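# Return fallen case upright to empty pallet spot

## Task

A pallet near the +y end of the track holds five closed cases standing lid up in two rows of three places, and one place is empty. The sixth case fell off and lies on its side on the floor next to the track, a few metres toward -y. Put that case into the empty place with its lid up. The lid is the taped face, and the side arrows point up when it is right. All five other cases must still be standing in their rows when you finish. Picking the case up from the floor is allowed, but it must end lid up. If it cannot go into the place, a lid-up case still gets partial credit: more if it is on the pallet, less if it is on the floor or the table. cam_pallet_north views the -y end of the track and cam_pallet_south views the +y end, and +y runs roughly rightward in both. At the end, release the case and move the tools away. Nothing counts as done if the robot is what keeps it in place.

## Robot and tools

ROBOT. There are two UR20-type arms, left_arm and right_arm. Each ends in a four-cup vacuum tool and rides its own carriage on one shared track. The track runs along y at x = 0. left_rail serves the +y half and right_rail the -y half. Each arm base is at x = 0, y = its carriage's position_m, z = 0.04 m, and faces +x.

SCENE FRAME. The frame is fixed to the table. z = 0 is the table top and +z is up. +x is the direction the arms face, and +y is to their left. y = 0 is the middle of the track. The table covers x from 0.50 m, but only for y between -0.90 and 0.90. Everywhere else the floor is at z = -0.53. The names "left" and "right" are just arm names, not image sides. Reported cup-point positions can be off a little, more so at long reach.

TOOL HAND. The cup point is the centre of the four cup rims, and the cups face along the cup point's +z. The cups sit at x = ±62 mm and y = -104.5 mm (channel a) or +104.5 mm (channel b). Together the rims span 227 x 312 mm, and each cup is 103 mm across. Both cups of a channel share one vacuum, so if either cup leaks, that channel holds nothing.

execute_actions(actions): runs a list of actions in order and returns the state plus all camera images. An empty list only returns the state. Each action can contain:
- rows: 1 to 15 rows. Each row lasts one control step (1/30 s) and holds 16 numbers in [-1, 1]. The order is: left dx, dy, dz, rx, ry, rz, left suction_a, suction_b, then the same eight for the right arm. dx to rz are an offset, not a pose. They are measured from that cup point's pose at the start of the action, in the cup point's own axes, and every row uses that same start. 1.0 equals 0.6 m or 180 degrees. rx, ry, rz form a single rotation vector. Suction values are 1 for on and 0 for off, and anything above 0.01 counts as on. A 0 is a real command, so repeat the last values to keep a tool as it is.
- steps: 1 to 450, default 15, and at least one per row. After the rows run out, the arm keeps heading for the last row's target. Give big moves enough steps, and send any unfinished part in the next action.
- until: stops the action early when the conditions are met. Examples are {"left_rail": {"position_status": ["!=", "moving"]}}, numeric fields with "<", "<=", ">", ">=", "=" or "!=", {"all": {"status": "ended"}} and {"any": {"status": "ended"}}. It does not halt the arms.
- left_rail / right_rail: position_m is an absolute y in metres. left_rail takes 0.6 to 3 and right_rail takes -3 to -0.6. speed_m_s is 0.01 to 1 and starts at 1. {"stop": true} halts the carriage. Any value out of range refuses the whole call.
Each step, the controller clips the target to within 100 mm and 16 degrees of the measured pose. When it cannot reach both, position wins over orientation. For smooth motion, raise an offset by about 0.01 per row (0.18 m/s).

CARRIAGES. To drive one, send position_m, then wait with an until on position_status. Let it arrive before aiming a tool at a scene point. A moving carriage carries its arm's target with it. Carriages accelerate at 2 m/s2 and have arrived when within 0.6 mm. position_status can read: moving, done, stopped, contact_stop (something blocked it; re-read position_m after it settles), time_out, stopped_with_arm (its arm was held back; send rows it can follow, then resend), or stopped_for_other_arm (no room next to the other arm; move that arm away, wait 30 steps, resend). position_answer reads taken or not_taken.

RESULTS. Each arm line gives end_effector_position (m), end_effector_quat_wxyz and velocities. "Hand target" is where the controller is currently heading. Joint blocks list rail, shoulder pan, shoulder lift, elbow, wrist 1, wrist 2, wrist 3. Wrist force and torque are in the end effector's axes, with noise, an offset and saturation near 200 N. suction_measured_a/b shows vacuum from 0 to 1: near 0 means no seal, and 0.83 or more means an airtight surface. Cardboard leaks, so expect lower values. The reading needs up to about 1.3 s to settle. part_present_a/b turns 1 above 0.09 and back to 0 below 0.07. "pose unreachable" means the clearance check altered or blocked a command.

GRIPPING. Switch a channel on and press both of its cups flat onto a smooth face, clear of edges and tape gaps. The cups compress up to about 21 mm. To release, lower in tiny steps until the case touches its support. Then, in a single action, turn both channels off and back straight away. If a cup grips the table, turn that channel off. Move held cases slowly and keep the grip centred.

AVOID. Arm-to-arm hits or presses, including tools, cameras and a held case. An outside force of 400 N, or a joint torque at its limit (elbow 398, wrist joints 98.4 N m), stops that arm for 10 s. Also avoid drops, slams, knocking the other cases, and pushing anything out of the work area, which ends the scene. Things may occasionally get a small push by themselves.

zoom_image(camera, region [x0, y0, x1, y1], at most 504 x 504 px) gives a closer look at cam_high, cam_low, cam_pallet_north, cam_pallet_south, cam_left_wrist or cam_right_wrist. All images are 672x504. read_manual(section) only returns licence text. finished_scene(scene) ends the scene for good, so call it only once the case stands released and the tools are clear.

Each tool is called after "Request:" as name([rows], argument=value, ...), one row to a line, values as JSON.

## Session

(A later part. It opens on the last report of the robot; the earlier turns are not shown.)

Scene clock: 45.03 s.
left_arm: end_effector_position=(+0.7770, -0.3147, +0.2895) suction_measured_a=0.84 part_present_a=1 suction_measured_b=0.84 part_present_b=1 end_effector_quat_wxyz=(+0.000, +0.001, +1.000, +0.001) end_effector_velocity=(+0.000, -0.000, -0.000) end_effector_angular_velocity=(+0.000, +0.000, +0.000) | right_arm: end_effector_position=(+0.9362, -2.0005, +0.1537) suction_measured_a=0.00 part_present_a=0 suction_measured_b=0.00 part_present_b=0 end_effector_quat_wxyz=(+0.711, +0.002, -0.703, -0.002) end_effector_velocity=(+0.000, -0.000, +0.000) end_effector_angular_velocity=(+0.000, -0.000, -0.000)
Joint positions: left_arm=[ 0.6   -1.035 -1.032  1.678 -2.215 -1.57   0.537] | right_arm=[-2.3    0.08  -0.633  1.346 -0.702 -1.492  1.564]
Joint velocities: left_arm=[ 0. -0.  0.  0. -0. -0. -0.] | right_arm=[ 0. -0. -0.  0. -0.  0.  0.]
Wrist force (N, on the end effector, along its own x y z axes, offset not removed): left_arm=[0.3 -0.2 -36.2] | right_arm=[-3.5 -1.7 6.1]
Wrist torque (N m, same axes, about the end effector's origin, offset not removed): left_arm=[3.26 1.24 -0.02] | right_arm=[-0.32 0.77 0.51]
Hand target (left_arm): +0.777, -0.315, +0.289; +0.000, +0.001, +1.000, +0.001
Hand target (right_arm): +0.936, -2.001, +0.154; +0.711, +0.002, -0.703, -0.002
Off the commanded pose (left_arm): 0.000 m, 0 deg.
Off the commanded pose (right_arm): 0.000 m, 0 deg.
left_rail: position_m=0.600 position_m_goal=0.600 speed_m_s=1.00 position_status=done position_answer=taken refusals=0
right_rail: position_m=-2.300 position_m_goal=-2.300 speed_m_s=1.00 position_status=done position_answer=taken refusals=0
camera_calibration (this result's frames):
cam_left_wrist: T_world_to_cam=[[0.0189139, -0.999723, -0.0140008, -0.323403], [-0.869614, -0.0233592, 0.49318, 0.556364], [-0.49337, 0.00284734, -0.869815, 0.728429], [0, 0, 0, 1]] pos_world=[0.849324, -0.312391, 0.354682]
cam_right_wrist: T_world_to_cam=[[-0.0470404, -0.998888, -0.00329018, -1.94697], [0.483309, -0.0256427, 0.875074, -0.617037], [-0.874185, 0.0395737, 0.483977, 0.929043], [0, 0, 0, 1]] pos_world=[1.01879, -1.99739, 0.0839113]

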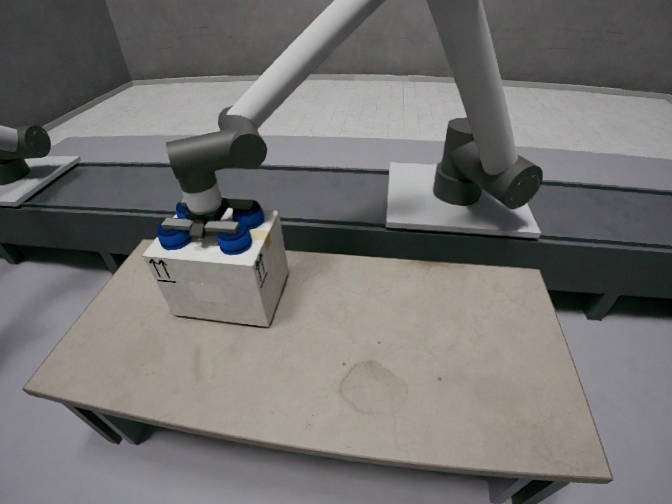

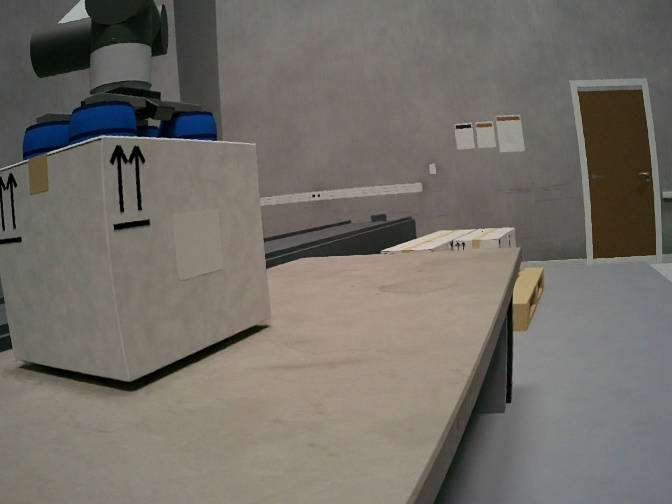

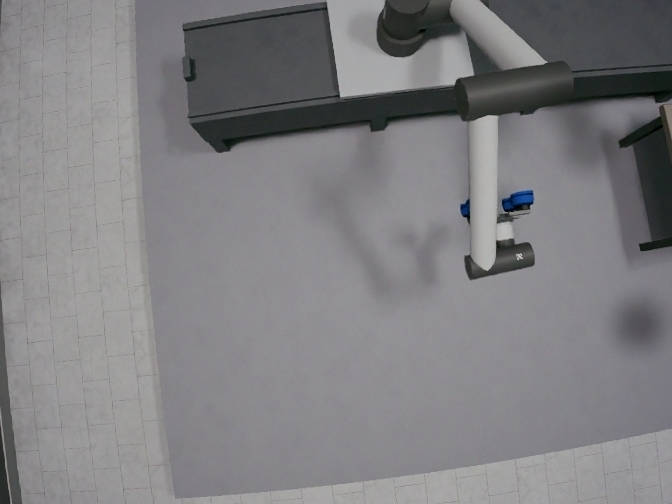

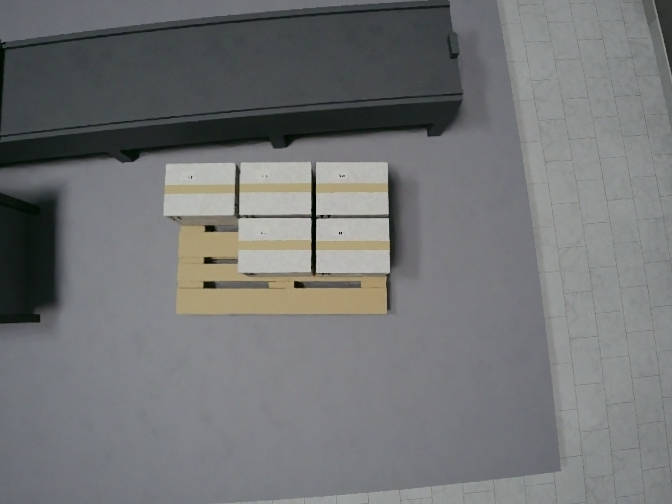

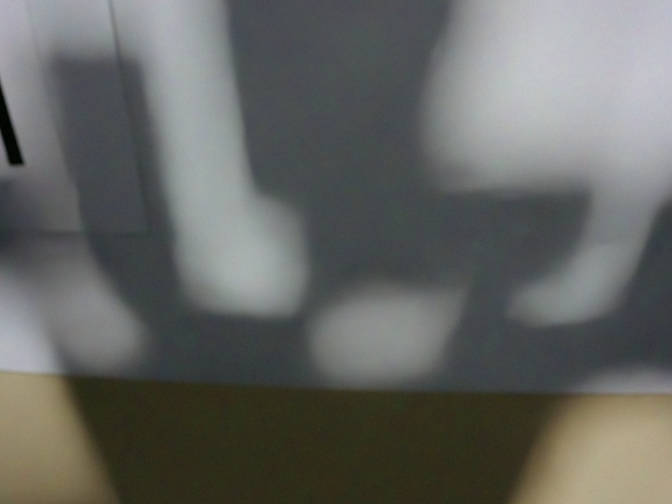

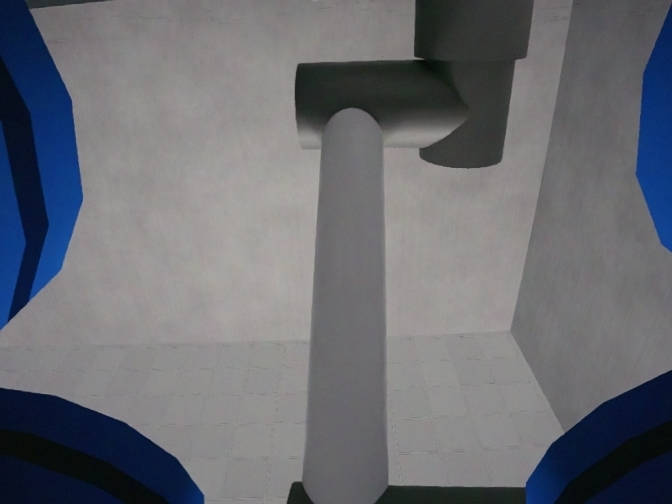

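Request:
execute_actions([
  {"rows":[[0,0,-0.08,0,0,0,1,1,0,0,0,0,0,0,0,0]],"steps":10},
  {"left_rail":{"position_m":2.255},"steps":20},
  {"rows":[[-0.34,1,0,0,0,0.019,1,1,0,0,0,0,0,0,0,0]],"steps":50},
  {"rows":[[0,0,0.15,0,0,0,1,1,0,0,0,0,0,0,0,0]],"steps":15},
])

Request:
execute_actions([
  {"rows":[[0,0,0.51,0,0,0,1,1,0,0,0,0,0,0,0,0]],"steps":30},
])

Request:
zoom_image(camera="cam_pallet_south", region=[120,150,320,320])

Scene clock: 48.93 s.
left_arm: end_effector_position=(+0.9814, +1.9398, +0.2482) suction_measured_a=0.88 part_present_a=1 suction_measured_b=0.88 part_present_b=1 end_effector_quat_wxyz=(-0.000, +0.031, +1.000, +0.000) end_effector_velocity=(+0.001, -0.001, -0.006) end_effector_angular_velocity=(-0.001, -0.003, -0.000) | right_arm: end_effector_position=(+0.9362, -2.0005, +0.1537) suction_measured_a=0.00 part_present_a=0 suction_measured_b=0.00 part_present_b=0 end_effector_quat_wxyz=(+0.711, +0.002, -0.703, -0.002) end_effector_velocity=(+0.000, -0.000, +0.000) end_effector_angular_velocity=(+0.000, -0.000, -0.000)
Joint positions: left_arm=[ 2.255 -0.507 -1.153  1.963 -2.379 -1.57   1.125] | right_arm=[-2.3    0.08  -0.633  1.346 -0.702 -1.492  1.564]
Joint velocities: left_arm=[ 0.     0.     0.006  0.002 -0.011  0.     0.   ] | right_arm=[ 0. -0. -0. -0.  0. -0. -0.]
Wrist force (N, on the end effector, along its own x y z axes, offset not removed): left_arm=[-2.3 2.6 -31.8] | right_arm=[-5.1 -3.6 0.2]
Wrist torque (N m, same axes, about the end effector's origin, offset not removed): left_arm=[3.71 1.44 0.02] | right_arm=[-0.38 0.97 0.59]
Hand target (left_arm): +0.982, +1.940, +0.248; -0.000, +0.030, +1.000, +0.000
Hand target (right_arm): +0.936, -2.001, +0.154; +0.711, +0.002, -0.703, -0.002
Off the commanded pose (left_arm): 0.001 m, 0 deg.
Off the commanded pose (right_arm): 0.000 m, 0 deg.
left_rail: position_m=2.255 position_m_goal=2.255 speed_m_s=1.00 position_status=done position_answer=taken refusals=0
right_rail: position_m=-2.300 position_m_goal=-2.300 speed_m_s=1.00 position_status=done position_answer=taken refusals=0
camera_calibration (this result's frames):
cam_left_wrist: T_world_to_cam=[[-0.0410253, -0.999063, -0.0137576, 1.98343], [-0.868984, 0.0288811, 0.493997, 0.704936], [-0.493137, 0.0322214, -0.869355, 0.729595], [0, 0, 0, 1]] pos_world=[1.05374, 1.9377, 0.313328]
cam_right_wrist: T_world_to_cam=[[-0.0470403, -0.998888, -0.0032903, -1.94697], [0.483309, -0.0256428, 0.875074, -0.617037], [-0.874185, 0.0395735, 0.483977, 0.929042], [0, 0, 0, 1]] pos_world=[1.01879, -1.99739, 0.0839114]

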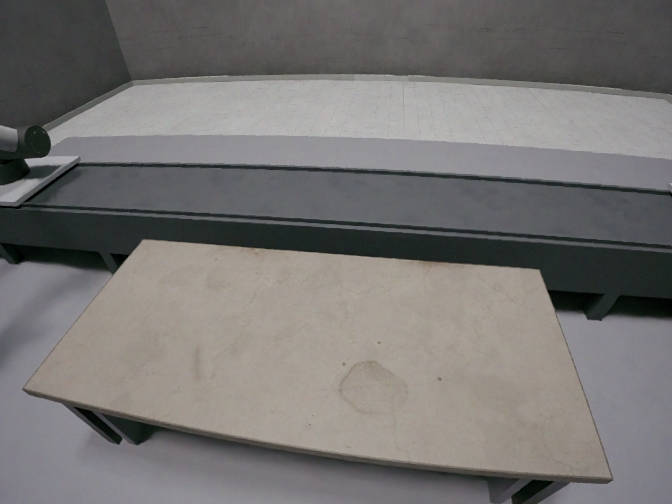

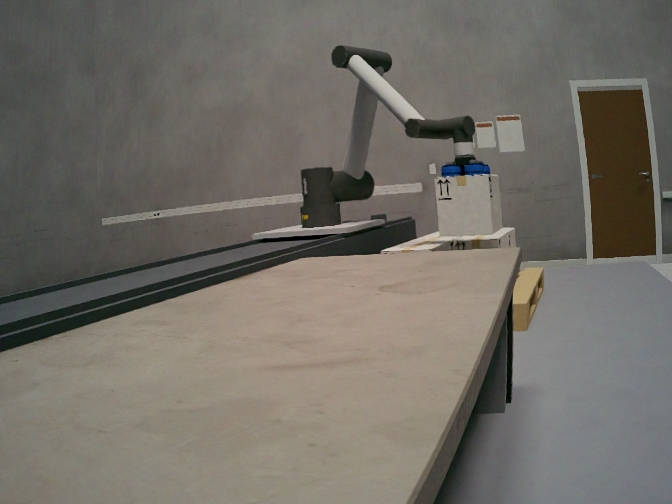

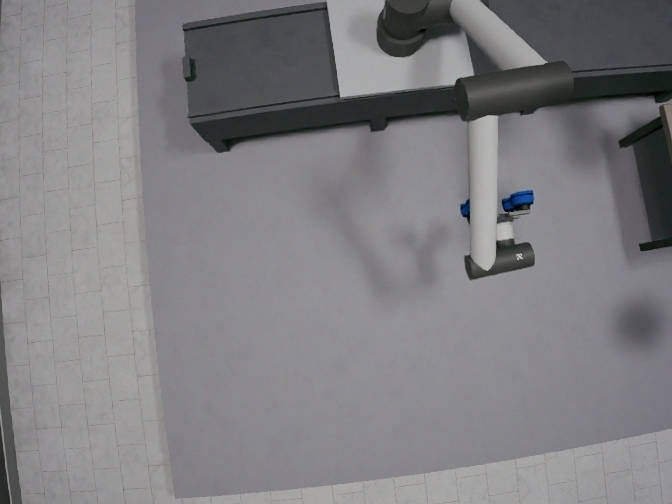

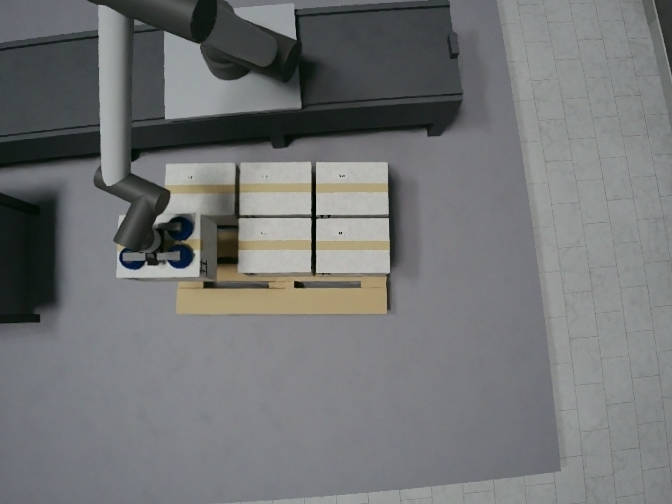

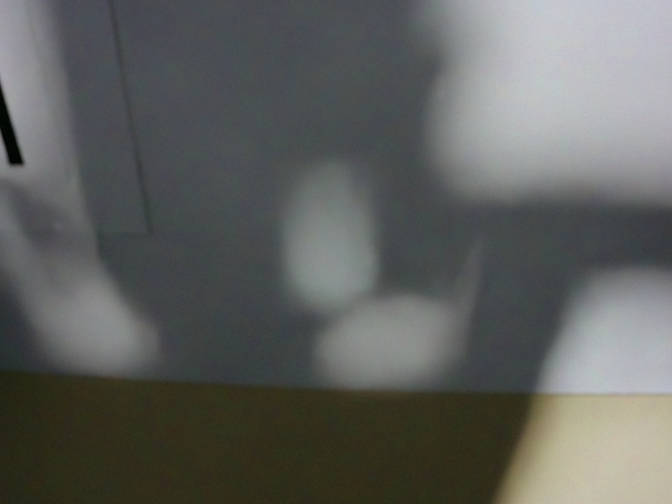

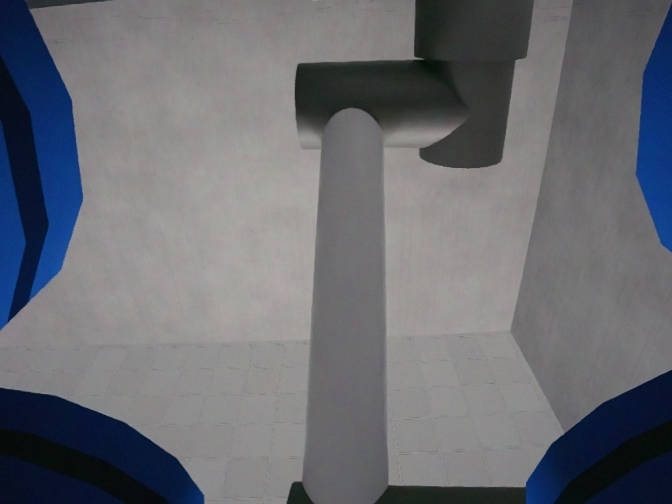

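Scene clock: 49.93 s.
left_arm: end_effector_position=(+0.9811, +1.9397, -0.0576) suction_measured_a=0.88 part_present_a=1 suction_measured_b=0.88 part_present_b=1 end_effector_quat_wxyz=(-0.000, +0.031, +1.000, +0.000) end_effector_velocity=(+0.000, +0.000, -0.001) end_effector_angular_velocity=(+0.000, -0.000, +0.000) | right_arm: end_effector_position=(+0.9362, -2.0005, +0.1537) suction_measured_a=0.00 part_present_a=0 suction_measured_b=0.00 part_present_b=0 end_effector_quat_wxyz=(+0.711, +0.002, -0.703, -0.002) end_effector_velocity=(+0.000, +0.000, +0.000) end_effector_angular_velocity=(+0.000, -0.000, -0.000)
Joint positions: left_arm=[ 2.255 -0.507 -0.824  2.021 -2.766 -1.571  1.125] | right_arm=[-2.3    0.08  -0.633  1.346 -0.702 -1.492  1.564]
Joint velocities: left_arm=[ 0.     0.     0.002 -0.001 -0.001  0.     0.   ] | right_arm=[ 0.  0. -0.  0.  0.  0. -0.]
Wrist force (N, on the end effector, along its own x y z axes, offset not removed): left_arm=[-4.8 2.0 -39.2] | right_arm=[-4.4 1.1 5.4]
Wrist torque (N m, same axes, about the end effector's origin, offset not removed): left_arm=[3.75 1.81 0.06] | right_arm=[0.06 0.93 0.48]
Hand target (left_arm): +0.981, +1.940, -0.058; -0.000, +0.031, +1.000, +0.000
Hand target (right_arm): +0.936, -2.001, +0.154; +0.711, +0.002, -0.703, -0.002
Off the commanded pose (left_arm): 0.000 m, 0 deg.
Off the commanded pose (right_arm): 0.000 m, 0 deg.
left_rail: position_m=2.255 position_m_goal=2.255 speed_m_s=1.00 position_status=done position_answer=taken refusals=0
right_rail: position_m=-2.300 position_m_goal=-2.300 speed_m_s=1.00 position_status=done position_answer=taken refusals=0
camera_calibration (this result's frames):
cam_left_wrist: T_world_to_cam=[[-0.0411052, -0.999061, -0.0136825, 1.97923], [-0.869027, 0.0289907, 0.493914, 0.855587], [-0.493054, 0.0321929, -0.869403, 0.463583], [0, 0, 0, 1]] pos_world=[1.05346, 1.93765, 0.00753497]
cam_right_wrist: T_world_to_cam=[[-0.0470403, -0.998888, -0.00329014, -1.94697], [0.483309, -0.0256426, 0.875074, -0.617037], [-0.874185, 0.0395736, 0.483978, 0.929042], [0, 0, 0, 1]] pos_world=[1.01879, -1.99739, 0.0839114]

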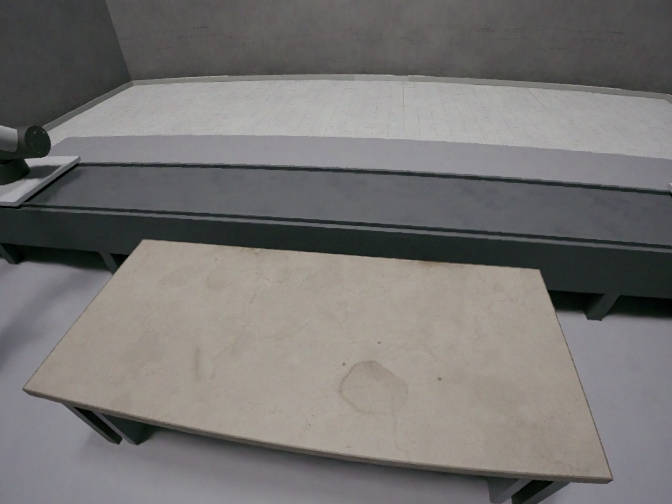

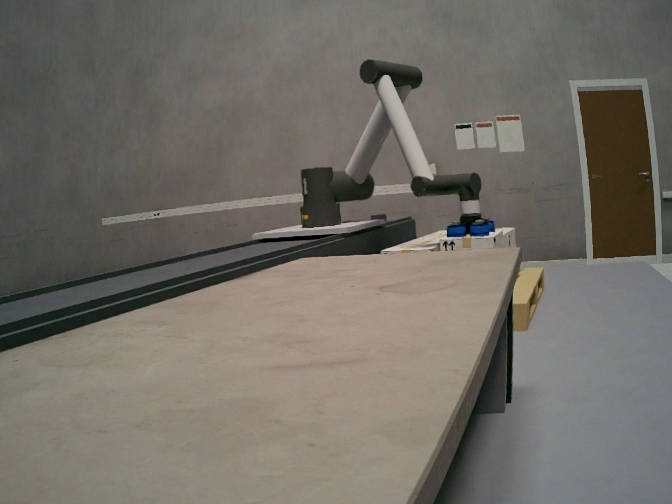

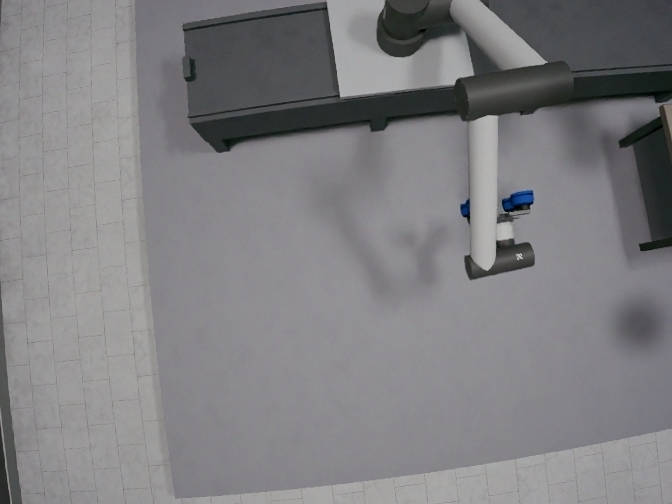

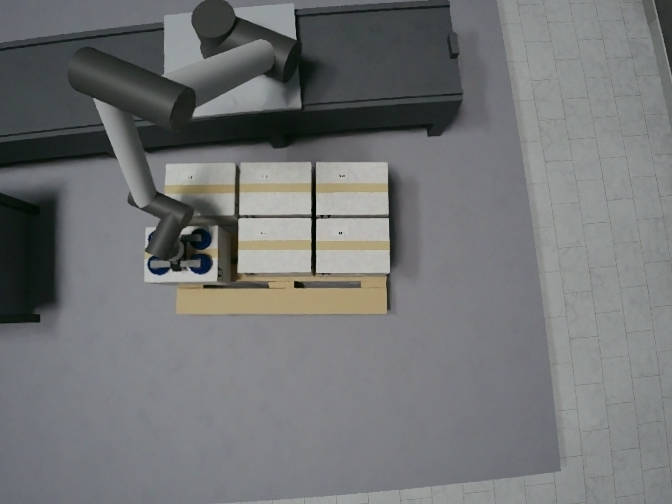

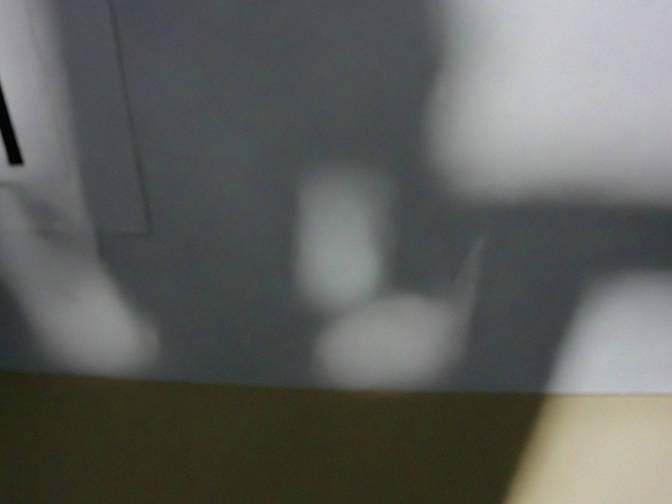

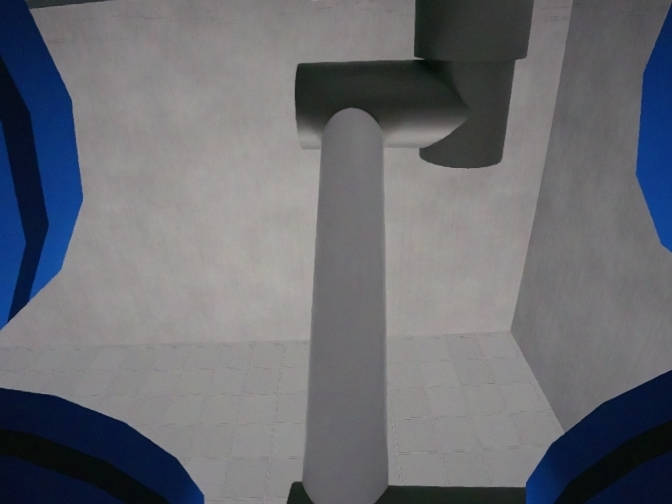

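Region (120, 150, 320, 320) of cam_pallet_south's 672x504 image, scaled by 2.520, with more detail than that image has; it fills the top 428 rows of this view, and the rest is white.

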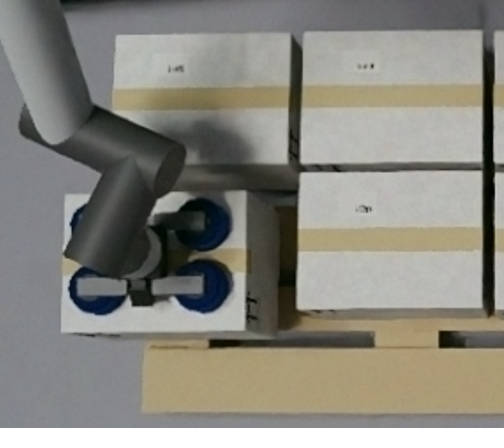

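Request:
execute_actions([
  {"rows":[[0.078,0.112,0.065,0,0,0.004,1,1,0,0,0,0,0,0,0,0]],"steps":18},
])

Request:
zoom_image(camera="cam_low", region=[400,200,550,280])

Scene clock: 50.80 s.
left_arm: end_effector_position=(+0.9386, +2.0093, -0.0965) suction_measured_a=0.88 part_present_a=1 suction_measured_b=0.88 part_present_b=1 end_effector_quat_wxyz=(-0.000, +0.037, +0.999, +0.000) end_effector_velocity=(-0.001, +0.001, -0.001) end_effector_angular_velocity=(-0.000, -0.000, -0.001) | right_arm: end_effector_position=(+0.9362, -2.0005, +0.1537) suction_measured_a=0.00 part_present_a=0 suction_measured_b=0.00 part_present_b=0 end_effector_quat_wxyz=(+0.711, +0.002, -0.703, -0.002) end_effector_velocity=(-0.000, +0.000, +0.000) end_effector_angular_velocity=(+0.000, +0.000, +0.000)
Joint positions: left_arm=[ 2.255 -0.465 -0.801  2.108 -2.876 -1.571  1.18 ] | right_arm=[-2.3    0.08  -0.633  1.346 -0.702 -1.492  1.564]
Joint velocities: left_arm=[ 0.     0.001  0.001  0.002 -0.003 -0.     0.001] | right_arm=[ 0.  0. -0.  0.  0.  0. -0.]
Wrist force (N, on the end effector, along its own x y z axes, offset not removed): left_arm=[-3.5 0.5 -35.2] | right_arm=[-8.8 -1.5 1.9]
Wrist torque (N m, same axes, about the end effector's origin, offset not removed): left_arm=[3.48 1.47 0.12] | right_arm=[-0.24 1.50 0.49]
Hand target (left_arm): +0.938, +2.010, -0.097; -0.000, +0.037, +0.999, +0.000
Hand target (right_arm): +0.936, -2.001, +0.154; +0.711, +0.002, -0.703, -0.002
Off the commanded pose (left_arm): 0.000 m, 0 deg.
Off the commanded pose (right_arm): 0.000 m, 0 deg.
left_rail: position_m=2.255 position_m_goal=2.255 speed_m_s=1.00 position_status=done position_answer=taken refusals=0
right_rail: position_m=-2.300 position_m_goal=-2.300 speed_m_s=1.00 position_status=done position_answer=taken refusals=0
camera_calibration (this result's frames):
cam_left_wrist: T_world_to_cam=[[-0.0536263, -0.998468, -0.0136348, 2.05707], [-0.86858, 0.0399051, 0.49394, 0.813464], [-0.492639, 0.0383311, -0.869389, 0.39386], [0, 0, 0, 1]] pos_world=[1.0109, 2.00636, -0.0313367]
cam_right_wrist: T_world_to_cam=[[-0.0470401, -0.998888, -0.00328999, -1.94697], [0.483309, -0.0256424, 0.875074, -0.617036], [-0.874185, 0.0395735, 0.483978, 0.929042], [0, 0, 0, 1]] pos_world=[1.01879, -1.99739, 0.0839113]

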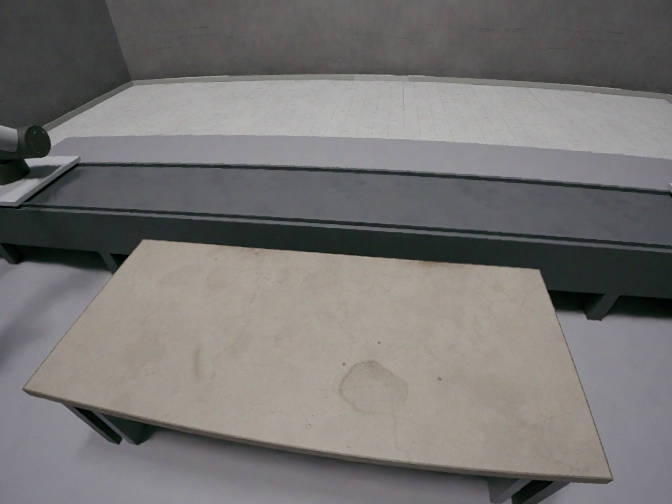

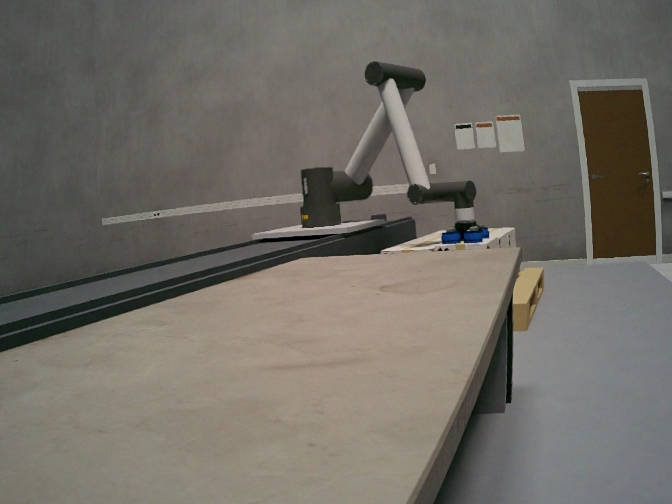

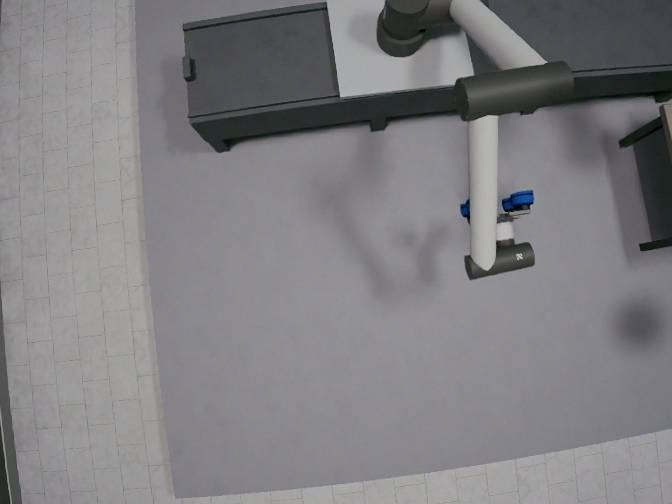

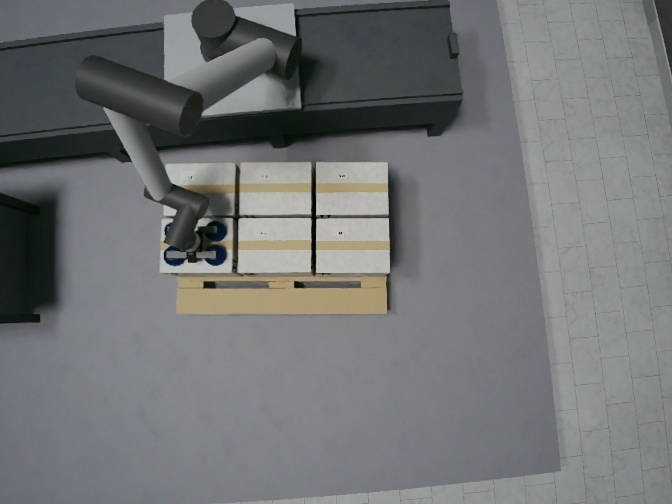

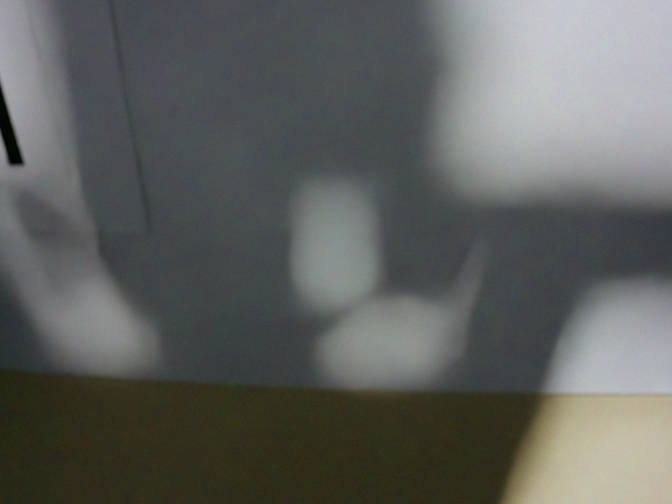

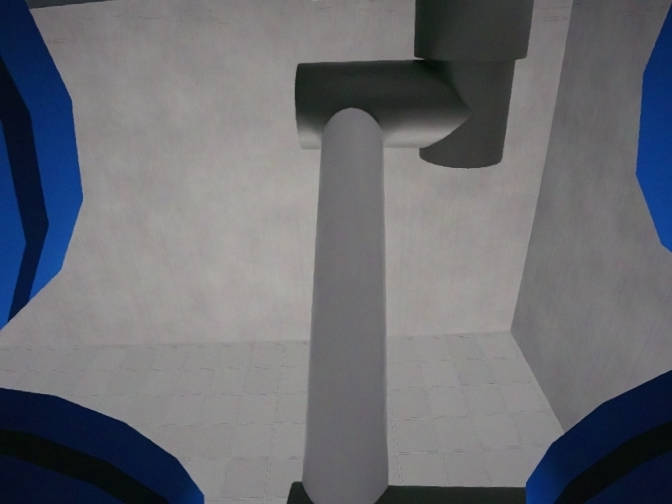

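Region (400, 200, 550, 280) of cam_low's 672x504 image, scaled by 3.360, with more detail than that image has; it fills the top 269 rows of this view, and the rest is white.

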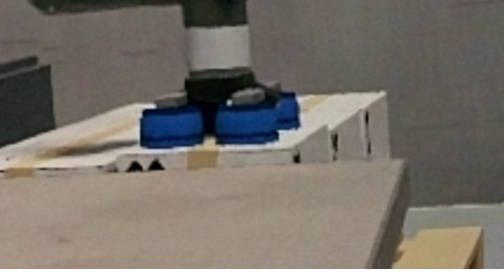

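Request:
execute_actions([
  {"rows":[[0,0,0.014,0,0,0,1,1,0,0,0,0,0,0,0,0]],"steps":10},
  {"rows":[[0,0,0,0,0,0,0,0,0,0,0,0,0,0,0,0],[0,0,0,0,0,0,0,0,0,0,0,0,0,0,0,0],[0,0,-0.003,0,0,0,0,0,0,0,0,0,0,0,0,0],[0,0,-0.006,0,0,0,0,0,0,0,0,0,0,0,0,0],[0,0,-0.012,0,0,0,0,0,0,0,0,0,0,0,0,0],[0,0,-0.02,0,0,0,0,0,0,0,0,0,0,0,0,0]],"steps":14},
  {"rows":[[0,0,-0.5,0,0,0,0,0,0,0,0,0,0,0,0,0]],"steps":22},
])

Scene clock: 52.93 s.
left_arm: end_effector_position=(+0.9389, +2.0097, +0.2046) suction_measured_a=0.01 part_present_a=0 suction_measured_b=0.01 part_present_b=0 end_effector_quat_wxyz=(-0.000, +0.037, +0.999, +0.000) end_effector_velocity=(-0.002, -0.001, +0.025) end_effector_angular_velocity=(+0.006, +0.012, -0.000) | right_arm: end_effector_position=(+0.9362, -2.0005, +0.1537) suction_measured_a=0.00 part_present_a=0 suction_measured_b=0.00 part_present_b=0 end_effector_quat_wxyz=(+0.711, +0.002, -0.703, -0.002) end_effector_velocity=(-0.000, -0.000, -0.000) end_effector_angular_velocity=(-0.000, +0.000, -0.000)
Joint positions: left_arm=[ 2.255 -0.464 -1.163  2.071 -2.479 -1.57   1.18 ] | right_arm=[-2.3    0.08  -0.633  1.346 -0.702 -1.492  1.564]
Joint velocities: left_arm=[ 0.    -0.002 -0.026 -0.014  0.053 -0.    -0.001] | right_arm=[ 0. -0.  0. -0.  0. -0.  0.]
Wrist force (N, on the end effector, along its own x y z axes, offset not removed): left_arm=[-6.8 -0.8 6.3] | right_arm=[-2.6 -4.8 3.0]
Wrist torque (N m, same axes, about the end effector's origin, offset not removed): left_arm=[0.78 0.77 0.09] | right_arm=[-0.75 0.75 0.54]
Hand target (left_arm): +0.939, +2.010, +0.207; -0.001, +0.037, +0.999, +0.000
Hand target (right_arm): +0.936, -2.001, +0.154; +0.711, +0.002, -0.703, -0.002
Off the commanded pose (left_arm): 0.002 m, 0 deg.
Off the commanded pose (right_arm): 0.000 m, 0 deg.
left_rail: position_m=2.255 position_m_goal=2.255 speed_m_s=1.00 position_status=done position_answer=taken refusals=0
right_rail: position_m=-2.300 position_m_goal=-2.300 speed_m_s=1.00 position_status=done position_answer=taken refusals=0
camera_calibration (this result's frames):
cam_left_wrist: T_world_to_cam=[[-0.0533955, -0.998482, -0.01352, 2.06139], [-0.8689, 0.0397851, 0.493387, 0.665675], [-0.4921, 0.0380921, -0.869705, 0.655757], [0, 0, 0, 1]] pos_world=[1.01117, 2.00679, 0.26975]
cam_right_wrist: T_world_to_cam=[[-0.0470403, -0.998888, -0.00329012, -1.94697], [0.483309, -0.0256426, 0.875074, -0.617037], [-0.874185, 0.0395736, 0.483978, 0.929042], [0, 0, 0, 1]] pos_world=[1.01879, -1.99739, 0.0839114]

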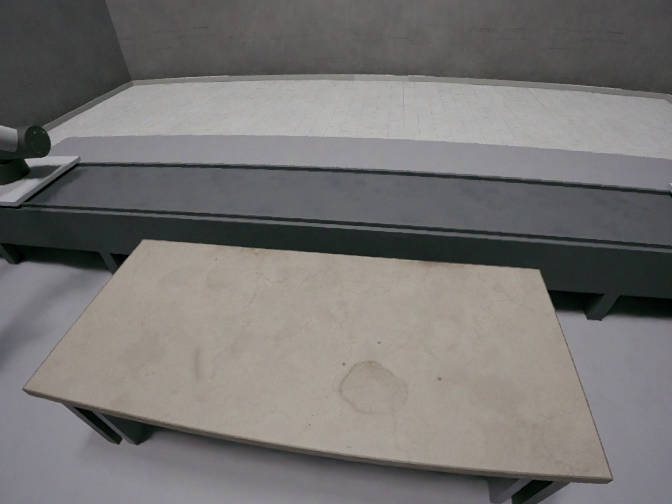

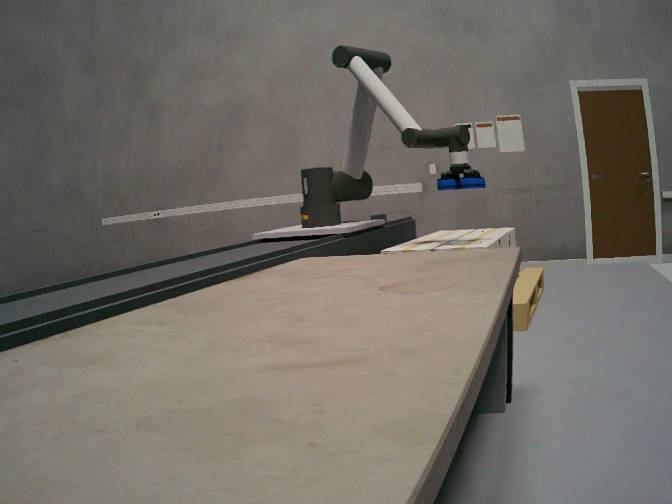

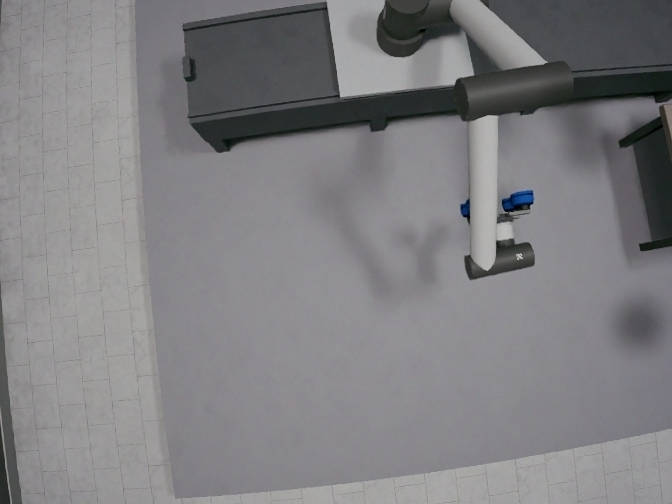

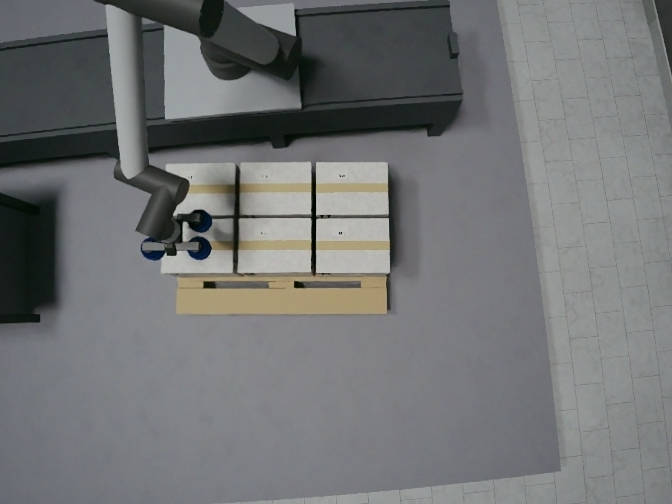

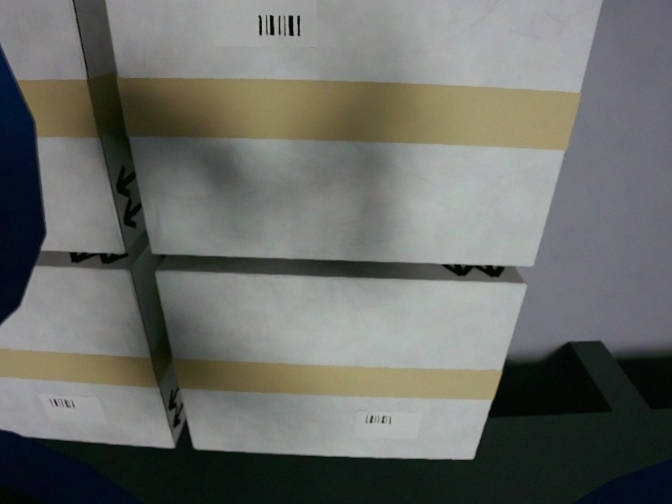

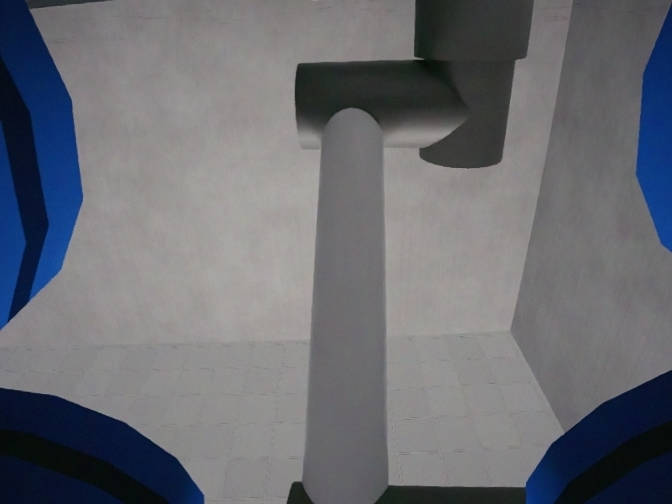

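Request:
finished_scene(scene=1)

The scene is finished: the task was done.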